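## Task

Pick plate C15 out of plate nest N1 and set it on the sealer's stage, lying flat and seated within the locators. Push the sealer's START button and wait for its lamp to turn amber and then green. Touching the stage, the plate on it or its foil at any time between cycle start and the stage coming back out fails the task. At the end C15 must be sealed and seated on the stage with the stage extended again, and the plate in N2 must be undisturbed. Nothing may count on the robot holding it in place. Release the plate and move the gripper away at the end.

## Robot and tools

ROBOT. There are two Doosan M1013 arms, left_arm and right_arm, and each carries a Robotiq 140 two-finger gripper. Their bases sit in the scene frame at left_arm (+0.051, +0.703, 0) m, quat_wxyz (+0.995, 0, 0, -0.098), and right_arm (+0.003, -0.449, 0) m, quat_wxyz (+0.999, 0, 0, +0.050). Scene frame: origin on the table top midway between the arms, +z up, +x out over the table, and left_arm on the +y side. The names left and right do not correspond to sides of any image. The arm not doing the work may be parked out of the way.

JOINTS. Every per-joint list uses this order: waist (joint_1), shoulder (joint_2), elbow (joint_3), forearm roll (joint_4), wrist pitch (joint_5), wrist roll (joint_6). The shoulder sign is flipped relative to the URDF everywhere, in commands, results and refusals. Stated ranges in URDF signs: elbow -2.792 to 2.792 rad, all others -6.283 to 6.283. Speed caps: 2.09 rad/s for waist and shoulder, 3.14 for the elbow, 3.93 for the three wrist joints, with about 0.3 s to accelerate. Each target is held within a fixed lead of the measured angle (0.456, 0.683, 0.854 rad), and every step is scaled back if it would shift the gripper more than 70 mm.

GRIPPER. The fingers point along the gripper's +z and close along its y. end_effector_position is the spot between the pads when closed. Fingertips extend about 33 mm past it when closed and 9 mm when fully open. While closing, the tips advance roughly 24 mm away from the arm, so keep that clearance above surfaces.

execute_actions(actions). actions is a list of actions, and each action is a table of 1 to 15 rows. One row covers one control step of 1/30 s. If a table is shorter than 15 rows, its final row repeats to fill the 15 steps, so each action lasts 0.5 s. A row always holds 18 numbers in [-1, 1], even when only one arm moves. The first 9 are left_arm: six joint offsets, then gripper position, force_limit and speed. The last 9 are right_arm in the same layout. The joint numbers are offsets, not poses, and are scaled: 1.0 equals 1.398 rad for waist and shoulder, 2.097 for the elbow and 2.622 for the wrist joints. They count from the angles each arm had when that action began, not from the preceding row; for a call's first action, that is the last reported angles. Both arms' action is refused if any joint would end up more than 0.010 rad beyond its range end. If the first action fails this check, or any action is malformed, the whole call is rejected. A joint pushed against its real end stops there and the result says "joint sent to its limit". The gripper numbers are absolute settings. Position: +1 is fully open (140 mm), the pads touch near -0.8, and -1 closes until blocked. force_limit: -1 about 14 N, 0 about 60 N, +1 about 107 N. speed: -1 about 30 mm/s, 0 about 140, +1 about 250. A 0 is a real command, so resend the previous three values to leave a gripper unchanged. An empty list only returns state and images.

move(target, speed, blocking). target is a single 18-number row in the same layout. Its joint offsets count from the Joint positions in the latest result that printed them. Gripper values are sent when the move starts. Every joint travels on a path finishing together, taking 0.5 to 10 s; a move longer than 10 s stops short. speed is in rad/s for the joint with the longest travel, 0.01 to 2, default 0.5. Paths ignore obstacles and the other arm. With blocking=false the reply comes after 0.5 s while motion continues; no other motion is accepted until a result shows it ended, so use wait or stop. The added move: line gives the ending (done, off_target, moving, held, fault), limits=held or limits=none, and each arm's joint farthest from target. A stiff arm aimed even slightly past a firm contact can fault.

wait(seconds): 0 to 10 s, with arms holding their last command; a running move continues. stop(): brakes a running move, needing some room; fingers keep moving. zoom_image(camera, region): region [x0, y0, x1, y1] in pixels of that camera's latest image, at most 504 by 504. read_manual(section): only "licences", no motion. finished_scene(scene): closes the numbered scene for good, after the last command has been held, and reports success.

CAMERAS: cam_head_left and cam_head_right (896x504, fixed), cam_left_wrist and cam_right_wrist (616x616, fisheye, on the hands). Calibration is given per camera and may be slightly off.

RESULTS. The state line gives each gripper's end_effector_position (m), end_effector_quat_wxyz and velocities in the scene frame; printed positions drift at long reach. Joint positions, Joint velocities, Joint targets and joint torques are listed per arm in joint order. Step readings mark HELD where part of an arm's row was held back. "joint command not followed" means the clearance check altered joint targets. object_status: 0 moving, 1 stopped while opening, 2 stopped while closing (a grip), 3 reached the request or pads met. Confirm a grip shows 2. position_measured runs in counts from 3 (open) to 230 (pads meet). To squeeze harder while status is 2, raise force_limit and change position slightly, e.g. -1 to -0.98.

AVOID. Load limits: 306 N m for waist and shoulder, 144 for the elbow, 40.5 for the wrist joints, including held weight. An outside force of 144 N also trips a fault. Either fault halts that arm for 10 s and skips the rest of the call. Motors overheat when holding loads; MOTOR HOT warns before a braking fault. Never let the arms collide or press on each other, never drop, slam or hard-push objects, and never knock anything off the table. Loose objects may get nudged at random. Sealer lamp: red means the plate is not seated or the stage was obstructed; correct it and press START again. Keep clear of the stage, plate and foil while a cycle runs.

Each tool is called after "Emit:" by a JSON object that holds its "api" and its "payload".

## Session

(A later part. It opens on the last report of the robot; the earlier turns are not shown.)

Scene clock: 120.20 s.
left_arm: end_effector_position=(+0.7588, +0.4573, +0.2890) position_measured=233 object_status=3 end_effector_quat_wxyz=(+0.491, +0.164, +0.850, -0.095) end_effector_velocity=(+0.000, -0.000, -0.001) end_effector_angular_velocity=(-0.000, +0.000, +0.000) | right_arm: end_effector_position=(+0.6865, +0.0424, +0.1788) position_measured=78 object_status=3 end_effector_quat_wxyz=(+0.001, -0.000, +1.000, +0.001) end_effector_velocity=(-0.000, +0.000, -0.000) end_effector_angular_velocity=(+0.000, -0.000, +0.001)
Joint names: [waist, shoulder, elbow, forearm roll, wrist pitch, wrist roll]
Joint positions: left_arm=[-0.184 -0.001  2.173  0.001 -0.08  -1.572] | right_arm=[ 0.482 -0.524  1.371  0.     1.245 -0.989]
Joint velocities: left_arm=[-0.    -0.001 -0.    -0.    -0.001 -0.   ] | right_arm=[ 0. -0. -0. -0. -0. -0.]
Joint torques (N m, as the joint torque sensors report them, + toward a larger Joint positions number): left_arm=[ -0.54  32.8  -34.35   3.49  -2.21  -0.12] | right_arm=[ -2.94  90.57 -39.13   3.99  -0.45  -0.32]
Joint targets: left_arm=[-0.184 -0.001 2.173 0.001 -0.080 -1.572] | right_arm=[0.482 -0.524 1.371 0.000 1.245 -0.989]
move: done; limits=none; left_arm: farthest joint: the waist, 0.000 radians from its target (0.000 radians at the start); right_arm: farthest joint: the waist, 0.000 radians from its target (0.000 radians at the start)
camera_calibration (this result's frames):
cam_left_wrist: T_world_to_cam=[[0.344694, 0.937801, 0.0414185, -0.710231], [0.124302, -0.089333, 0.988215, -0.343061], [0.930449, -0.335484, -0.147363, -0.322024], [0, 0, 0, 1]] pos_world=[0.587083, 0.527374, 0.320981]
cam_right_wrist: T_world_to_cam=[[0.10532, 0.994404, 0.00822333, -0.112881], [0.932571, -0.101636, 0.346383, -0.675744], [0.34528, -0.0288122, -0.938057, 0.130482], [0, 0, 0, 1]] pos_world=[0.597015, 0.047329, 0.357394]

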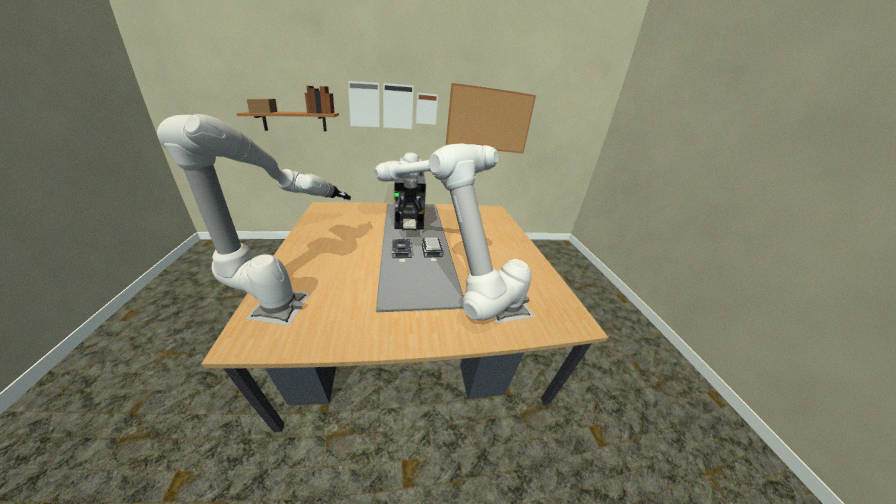

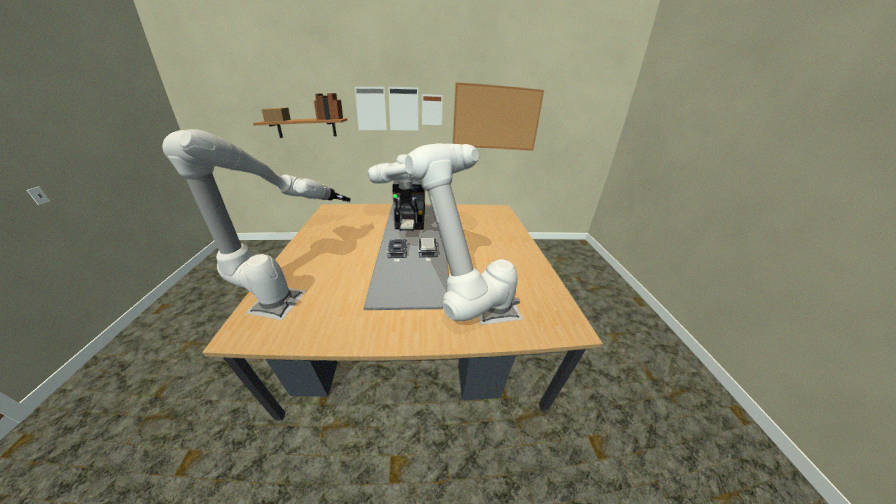

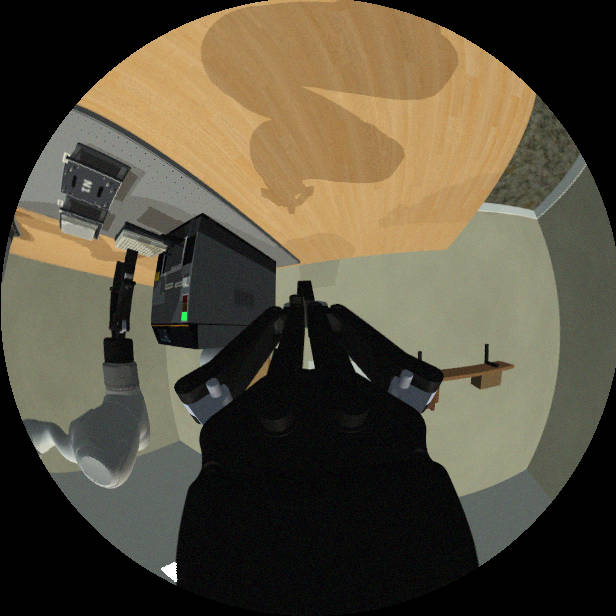

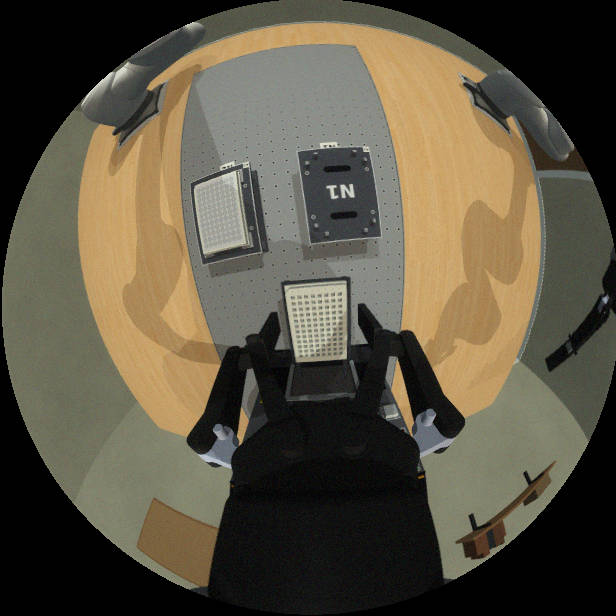

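Emit:
{"api": "move", "payload": {"target": [0,0,0,0,0,0,-1,0,0,0,-0.0122,0.0162,0,-0.019,0,0.4,-0.5,-0.6], "speed": 0.1}}

Emit:
{"api": "move", "payload": {"target": [0,0,0,0,0,0,-1,0,0,0,0,0,0,0,0,-1,-1,-0.6]}}

Emit:
{"api": "zoom_image", "payload": {"camera": "cam_right_wrist", "region": [250,250,390,410]}}

Scene clock: 122.20 s.
left_arm: end_effector_position=(+0.7588, +0.4573, +0.2890) position_measured=233 object_status=3 end_effector_quat_wxyz=(+0.491, +0.164, +0.850, -0.095) end_effector_velocity=(+0.000, -0.000, +0.000) end_effector_angular_velocity=(-0.000, -0.001, +0.000) | right_arm: end_effector_position=(+0.6856, +0.0418, +0.1466) position_measured=78 object_status=3 end_effector_quat_wxyz=(+0.000, -0.000, +1.000, +0.000) end_effector_velocity=(-0.000, +0.000, -0.000) end_effector_angular_velocity=(+0.000, +0.000, +0.000)
Joint names: [waist, shoulder, elbow, forearm roll, wrist pitch, wrist roll]
Joint positions: left_arm=[-0.184 -0.001  2.173  0.001 -0.08  -1.572] | right_arm=[ 0.482 -0.541  1.405  0.     1.195 -0.989]
Joint velocities: left_arm=[-0.    -0.    -0.     0.    -0.001 -0.   ] | right_arm=[ 0.001 -0.     0.     0.    -0.     0.   ]
Joint torques (N m, as the joint torque sensors report them, + toward a larger Joint positions number): left_arm=[  0.69  32.6  -34.52   3.64  -2.22  -0.07] | right_arm=[ -3.32  90.76 -37.89   3.82  -0.53  -0.35]
Joint targets: left_arm=[-0.184 -0.001 2.173 0.001 -0.080 -1.572] | right_arm=[0.482 -0.541 1.405 0.000 1.195 -0.989]
move: done; limits=none; left_arm: farthest joint: the waist, 0.000 radians from its target (0.000 radians at the start); right_arm: farthest joint: the waist, 0.000 radians from its target (0.000 radians at the start)
camera_calibration (this result's frames):
cam_left_wrist: T_world_to_cam=[[0.344713, 0.937794, 0.0414184, -0.710227], [0.1243, -0.0893354, 0.988215, -0.34306], [0.930442, -0.335503, -0.147363, -0.322011], [0, 0, 0, 1]] pos_world=[0.587079, 0.527363, 0.320981]
cam_right_wrist: T_world_to_cam=[[0.105349, 0.994407, 0.00745068, -0.111852], [0.932916, -0.101423, 0.345514, -0.663963], [0.344338, -0.0294488, -0.938384, 0.101322], [0, 0, 0, 1]] pos_world=[0.596317, 0.0468692, 0.325321]

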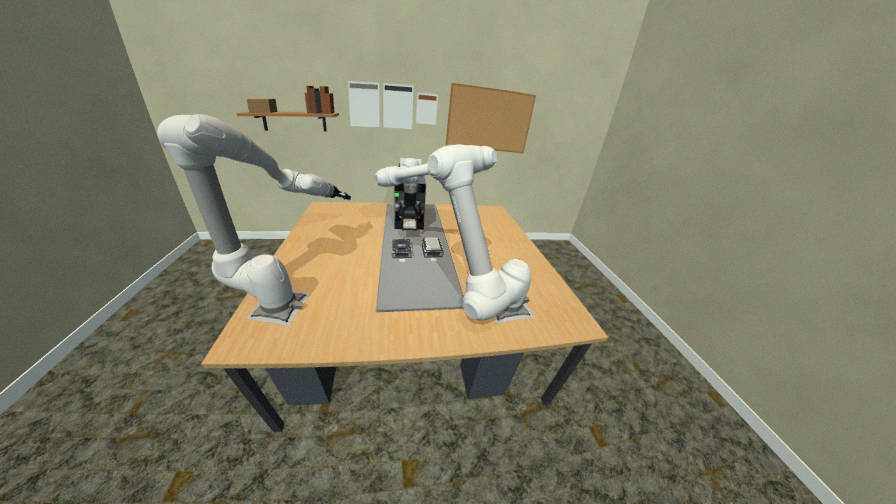

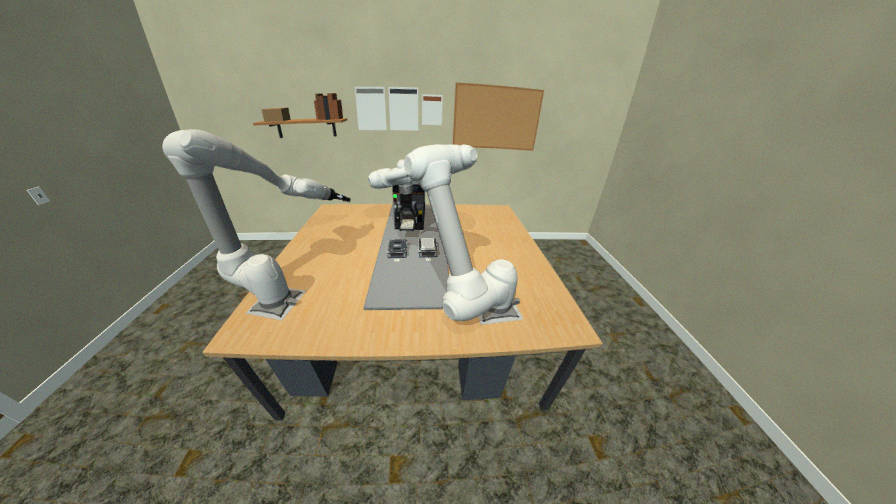

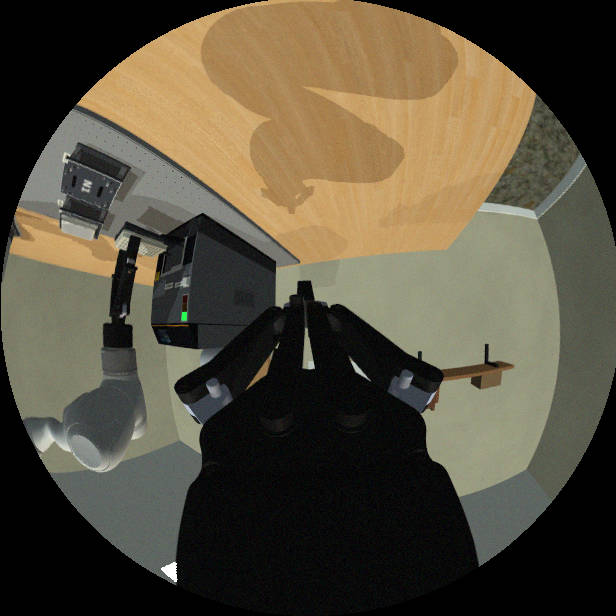

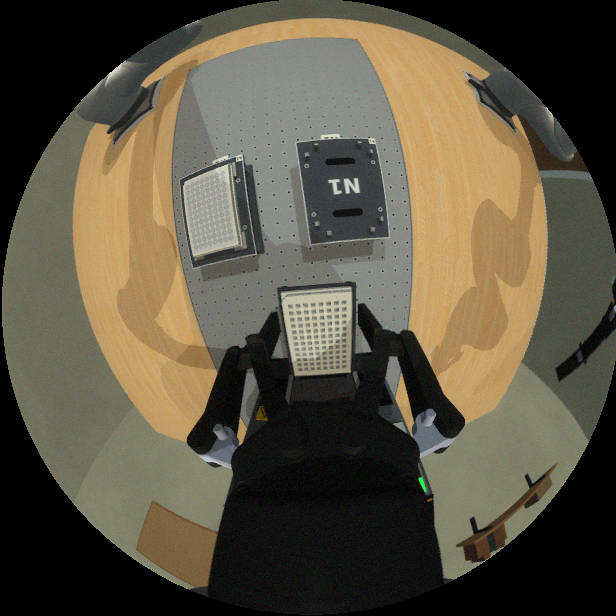

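Scene clock: 122.70 s.
left_arm: end_effector_position=(+0.7588, +0.4573, +0.2890) position_measured=233 object_status=3 end_effector_quat_wxyz=(+0.491, +0.164, +0.850, -0.095) end_effector_velocity=(-0.000, -0.000, -0.000) end_effector_angular_velocity=(+0.000, -0.000, -0.000) | right_arm: end_effector_position=(+0.6856, +0.0418, +0.1466) position_measured=105 object_status=2 end_effector_quat_wxyz=(+0.000, -0.000, +1.000, +0.000) end_effector_velocity=(-0.001, +0.001, +0.000) end_effector_angular_velocity=(+0.001, -0.000, +0.001)
Joint names: [waist, shoulder, elbow, forearm roll, wrist pitch, wrist roll]
Joint positions: left_arm=[-0.184 -0.001  2.173  0.001 -0.08  -1.572] | right_arm=[ 0.482 -0.541  1.405  0.     1.195 -0.989]
Joint velocities: left_arm=[-0. -0. -0.  0.  0. -0.] | right_arm=[ 0.001  0.001 -0.     0.     0.     0.   ]
Joint torques (N m, as the joint torque sensors report them, + toward a larger Joint positions number): left_arm=[ -0.46  32.85 -34.53   3.6   -2.07  -0.17] | right_arm=[ -2.8   90.12 -37.95   4.04  -0.41  -0.18]
Joint targets: left_arm=[-0.184 -0.001 2.173 0.001 -0.080 -1.572] | right_arm=[0.482 -0.541 1.405 0.000 1.195 -0.989]
move: done; limits=none; left_arm: farthest joint: the waist, 0.000 radians from its target (0.000 radians at the start); right_arm: farthest joint: the waist, 0.000 radians from its target (0.000 radians at the start)
camera_calibration (this result's frames):
cam_left_wrist: T_world_to_cam=[[0.344713, 0.937794, 0.0414184, -0.710227], [0.1243, -0.0893353, 0.988215, -0.34306], [0.930442, -0.335503, -0.147363, -0.322011], [0, 0, 0, 1]] pos_world=[0.587079, 0.527363, 0.320981]
cam_right_wrist: T_world_to_cam=[[0.105349, 0.994407, 0.00744912, -0.111851], [0.932917, -0.101423, 0.345513, -0.663961], [0.344336, -0.0294501, -0.938385, 0.101322], [0, 0, 0, 1]] pos_world=[0.596316, 0.0468684, 0.325319]

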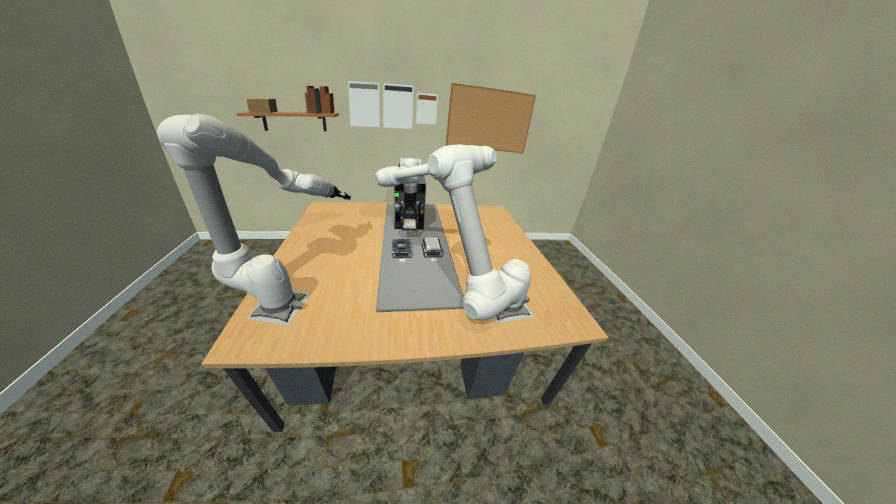

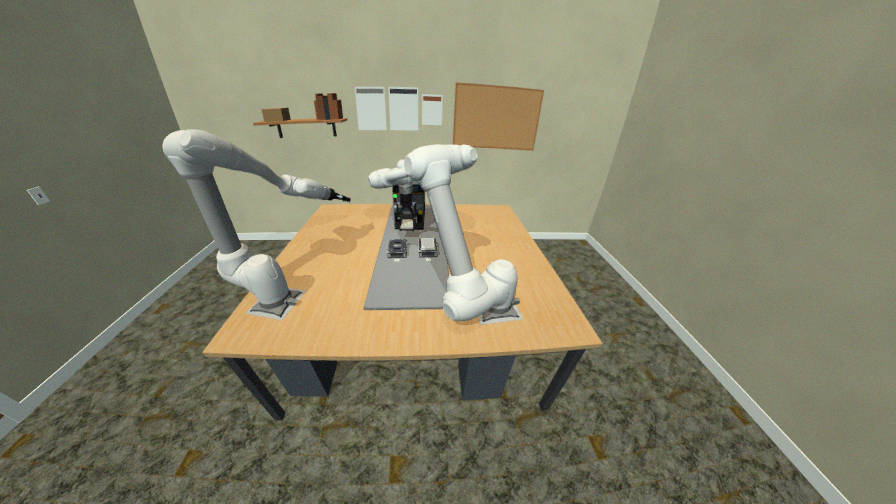

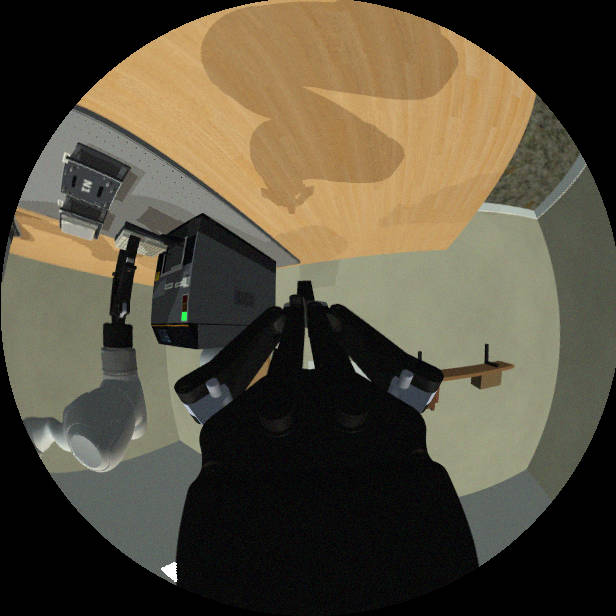

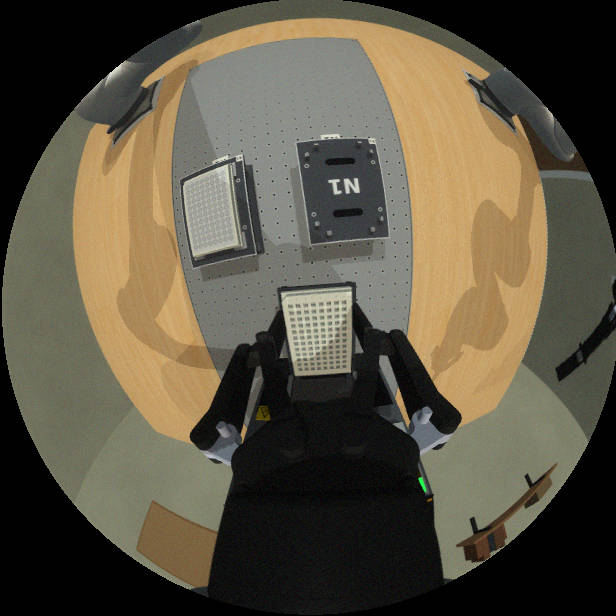

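Region (250, 250, 390, 410) of cam_right_wrist's 616x616 image, scaled by 3.150, with more detail than that image has; it fills the left 441 columns of this view, and the rest is white.

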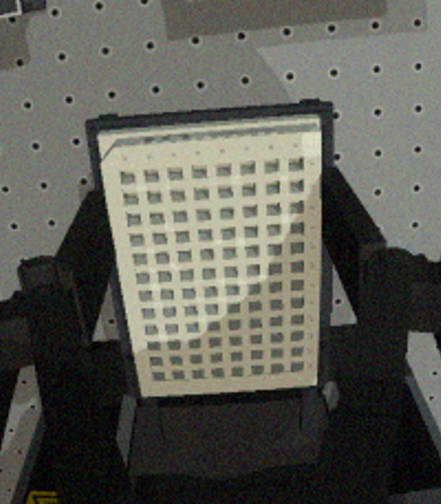

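Emit:
{"api": "move", "payload": {"target": [0,0,0,0,0,0,-1,0,0,-0.002,-0.0035,-0.0037,0,0.0011,0,-1,-1,-0.6], "speed": 0.01}}

Emit:
{"api": "zoom_image", "payload": {"camera": "cam_right_wrist", "region": [250,250,390,410]}}

Scene clock: 124.73 s.
left_arm: end_effector_position=(+0.7588, +0.4573, +0.2890) position_measured=233 object_status=3 end_effector_quat_wxyz=(+0.491, +0.164, +0.850, -0.095) end_effector_velocity=(-0.000, -0.000, +0.000) end_effector_angular_velocity=(+0.000, -0.000, -0.000) | right_arm: end_effector_position=(+0.6896, +0.0416, +0.1465) position_measured=105 object_status=2 end_effector_quat_wxyz=(+0.000, +0.001, +1.000, +0.000) end_effector_velocity=(-0.000, +0.001, +0.001) end_effector_angular_velocity=(-0.000, -0.001, +0.002)
Joint names: [waist, shoulder, elbow, forearm roll, wrist pitch, wrist roll]
Joint positions: left_arm=[-0.184 -0.001  2.173  0.001 -0.08  -1.572] | right_arm=[ 0.48  -0.546  1.397  0.     1.198 -0.989]
Joint velocities: left_arm=[-0.  0.  0. -0.  0.  0.] | right_arm=[ 0.001  0.    -0.001 -0.001  0.    -0.   ]
Joint torques (N m, as the joint torque sensors report them, + toward a larger Joint positions number): left_arm=[ -2.57  32.38 -34.6    3.63  -2.11  -0.28] | right_arm=[ -3.22  90.86 -38.3    3.79  -0.25  -0.35]
Joint targets: left_arm=[-0.184 -0.001 2.173 0.001 -0.080 -1.572] | right_arm=[0.480 -0.546 1.397 0.000 1.198 -0.989]
move: done; limits=none; left_arm: farthest joint: the waist, 0.000 radians from its target (0.000 radians at the start); right_arm: farthest joint: the waist, 0.000 radians from its target (0.003 radians at the start)
camera_calibration (this result's frames):
cam_left_wrist: T_world_to_cam=[[0.344713, 0.937794, 0.0414186, -0.710227], [0.1243, -0.0893355, 0.988215, -0.34306], [0.930442, -0.335503, -0.147363, -0.322011], [0, 0, 0, 1]] pos_world=[0.587079, 0.527363, 0.320981]
cam_right_wrist: T_world_to_cam=[[0.108129, 0.994109, 0.00742501, -0.114003], [0.932641, -0.104023, 0.345485, -0.667398], [0.344222, -0.030432, -0.938395, 0.0999649], [0, 0, 0, 1]] pos_world=[0.60036, 0.0469488, 0.325229]

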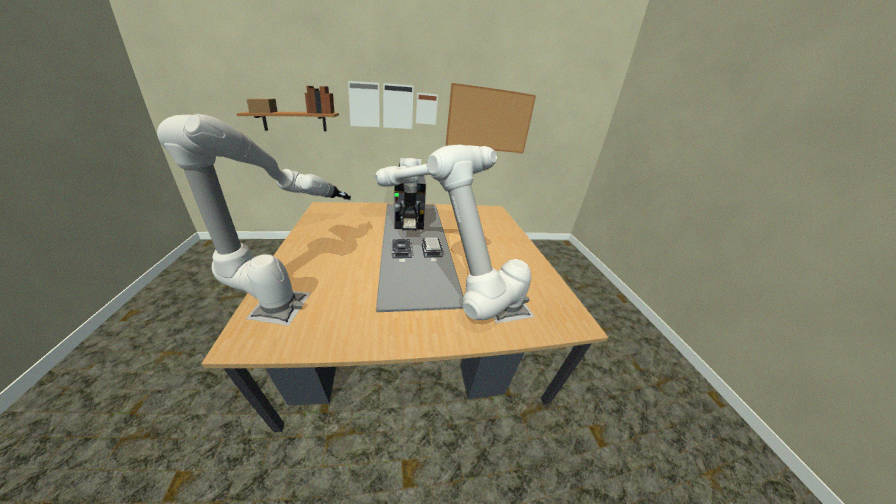

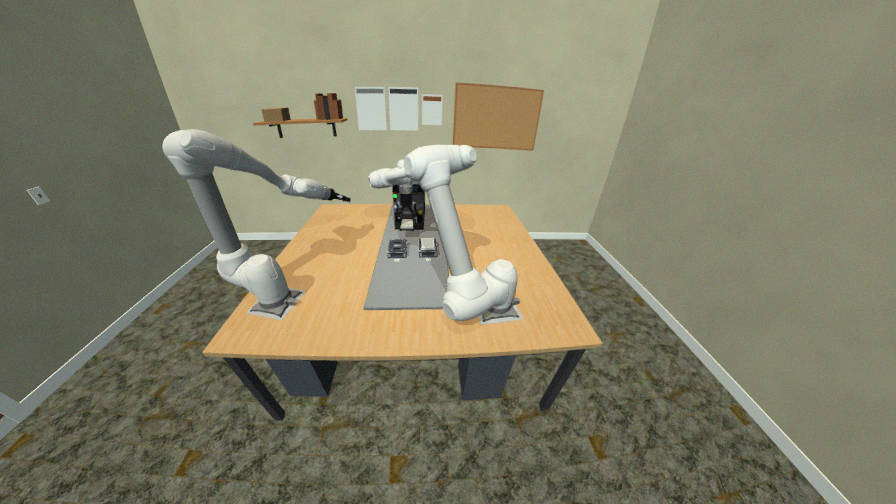

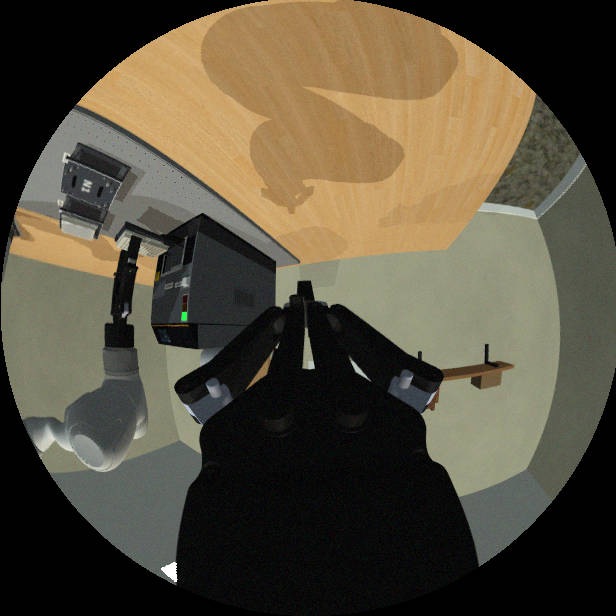

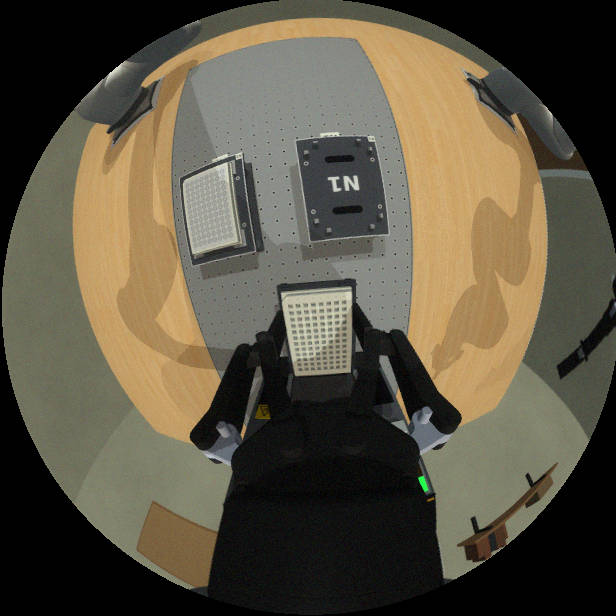

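Region (250, 250, 390, 410) of cam_right_wrist's 616x616 image, scaled by 3.150, with more detail than that image has; it fills the left 441 columns of this view, and the rest is white.

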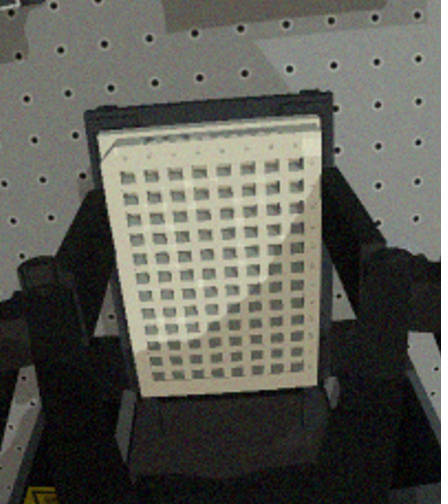

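Emit:
{"api": "move", "payload": {"target": [0,0,0,0,0,0,-1,0,0,-0.002,-0.0035,-0.0037,0,0.0011,0,-1,-1,-0.6], "speed": 0.01}}

Emit:
{"api": "zoom_image", "payload": {"camera": "cam_right_wrist", "region": [250,250,390,410]}}

Scene clock: 126.20 s.
left_arm: end_effector_position=(+0.7588, +0.4573, +0.2890) position_measured=233 object_status=3 end_effector_quat_wxyz=(+0.491, +0.164, +0.850, -0.095) end_effector_velocity=(-0.000, +0.000, -0.000) end_effector_angular_velocity=(-0.000, +0.001, +0.000) | right_arm: end_effector_position=(+0.6936, +0.0414, +0.1465) position_measured=105 object_status=2 end_effector_quat_wxyz=(+0.000, +0.002, +1.000, +0.000) end_effector_velocity=(-0.000, +0.000, +0.000) end_effector_angular_velocity=(-0.000, -0.000, +0.001)
Joint names: [waist, shoulder, elbow, forearm roll, wrist pitch, wrist roll]
Joint positions: left_arm=[-0.184 -0.001  2.173  0.001 -0.08  -1.572] | right_arm=[ 0.477 -0.551  1.389  0.     1.201 -0.989]
Joint velocities: left_arm=[-0.     0.    -0.     0.001  0.001 -0.001] | right_arm=[ 0.001  0.     0.    -0.     0.     0.   ]
Joint torques (N m, as the joint torque sensors report them, + toward a larger Joint positions number): left_arm=[ -0.21  34.56 -34.53   3.69  -2.25  -0.06] | right_arm=[-13.31  89.08 -42.69   0.28  -3.99  -0.26]
Joint targets: left_arm=[-0.184 -0.001 2.173 0.001 -0.080 -1.572] | right_arm=[0.477 -0.551 1.389 0.000 1.201 -0.989]
move: done; limits=none; left_arm: farthest joint: the waist, 0.000 radians from its target (0.000 radians at the start); right_arm: farthest joint: the waist, 0.000 radians from its target (0.002 radians at the start)
camera_calibration (this result's frames):
cam_left_wrist: T_world_to_cam=[[0.344713, 0.937794, 0.0414186, -0.710227], [0.1243, -0.0893355, 0.988215, -0.34306], [0.930442, -0.335503, -0.147363, -0.322011], [0, 0, 0, 1]] pos_world=[0.587079, 0.527363, 0.320981]
cam_right_wrist: T_world_to_cam=[[0.110896, 0.993804, 0.00741002, -0.116157], [0.932371, -0.106616, 0.345424, -0.670802], [0.344074, -0.0313972, -0.938418, 0.0986492], [0, 0, 0, 1]] pos_world=[0.604375, 0.0470166, 0.325146]

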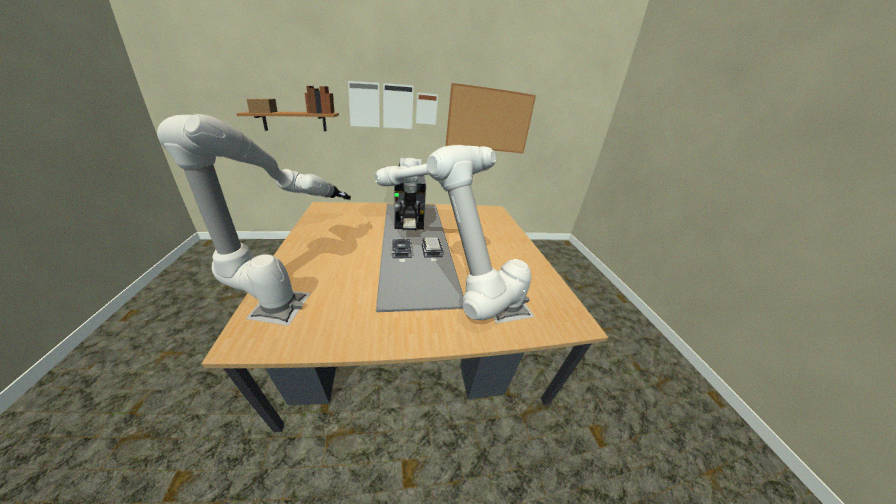

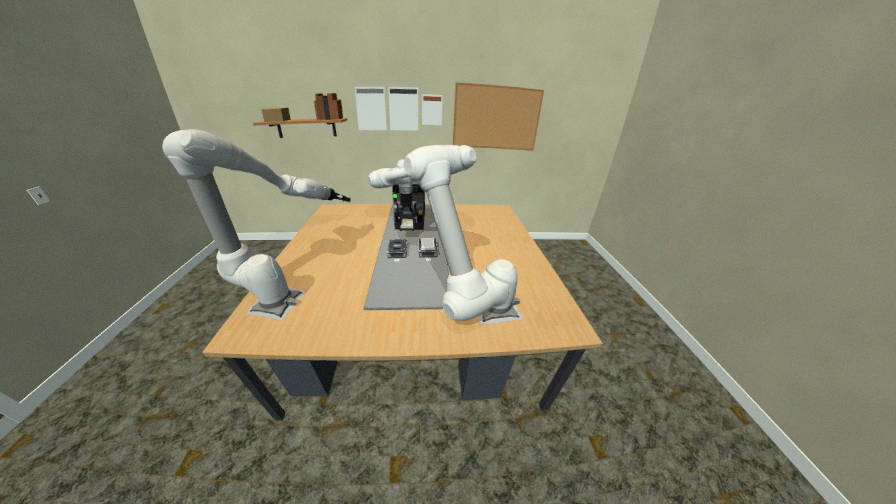

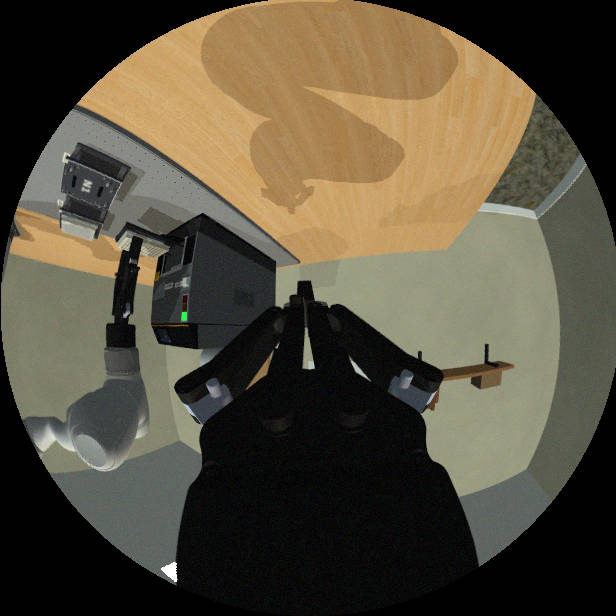

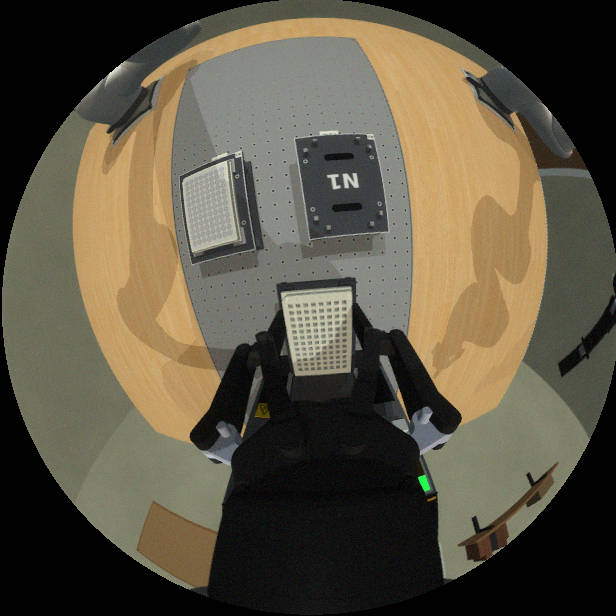

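Region (250, 250, 390, 410) of cam_right_wrist's 616x616 image, scaled by 3.150, with more detail than that image has; it fills the left 441 columns of this view, and the rest is white.

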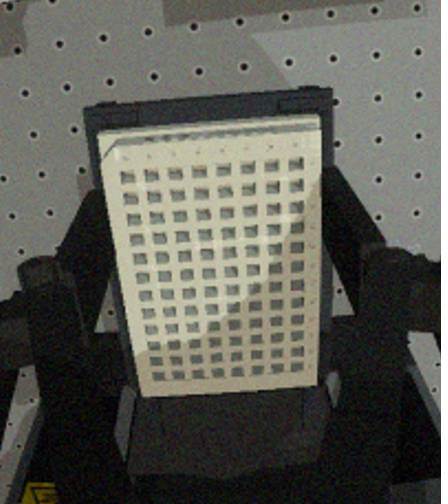

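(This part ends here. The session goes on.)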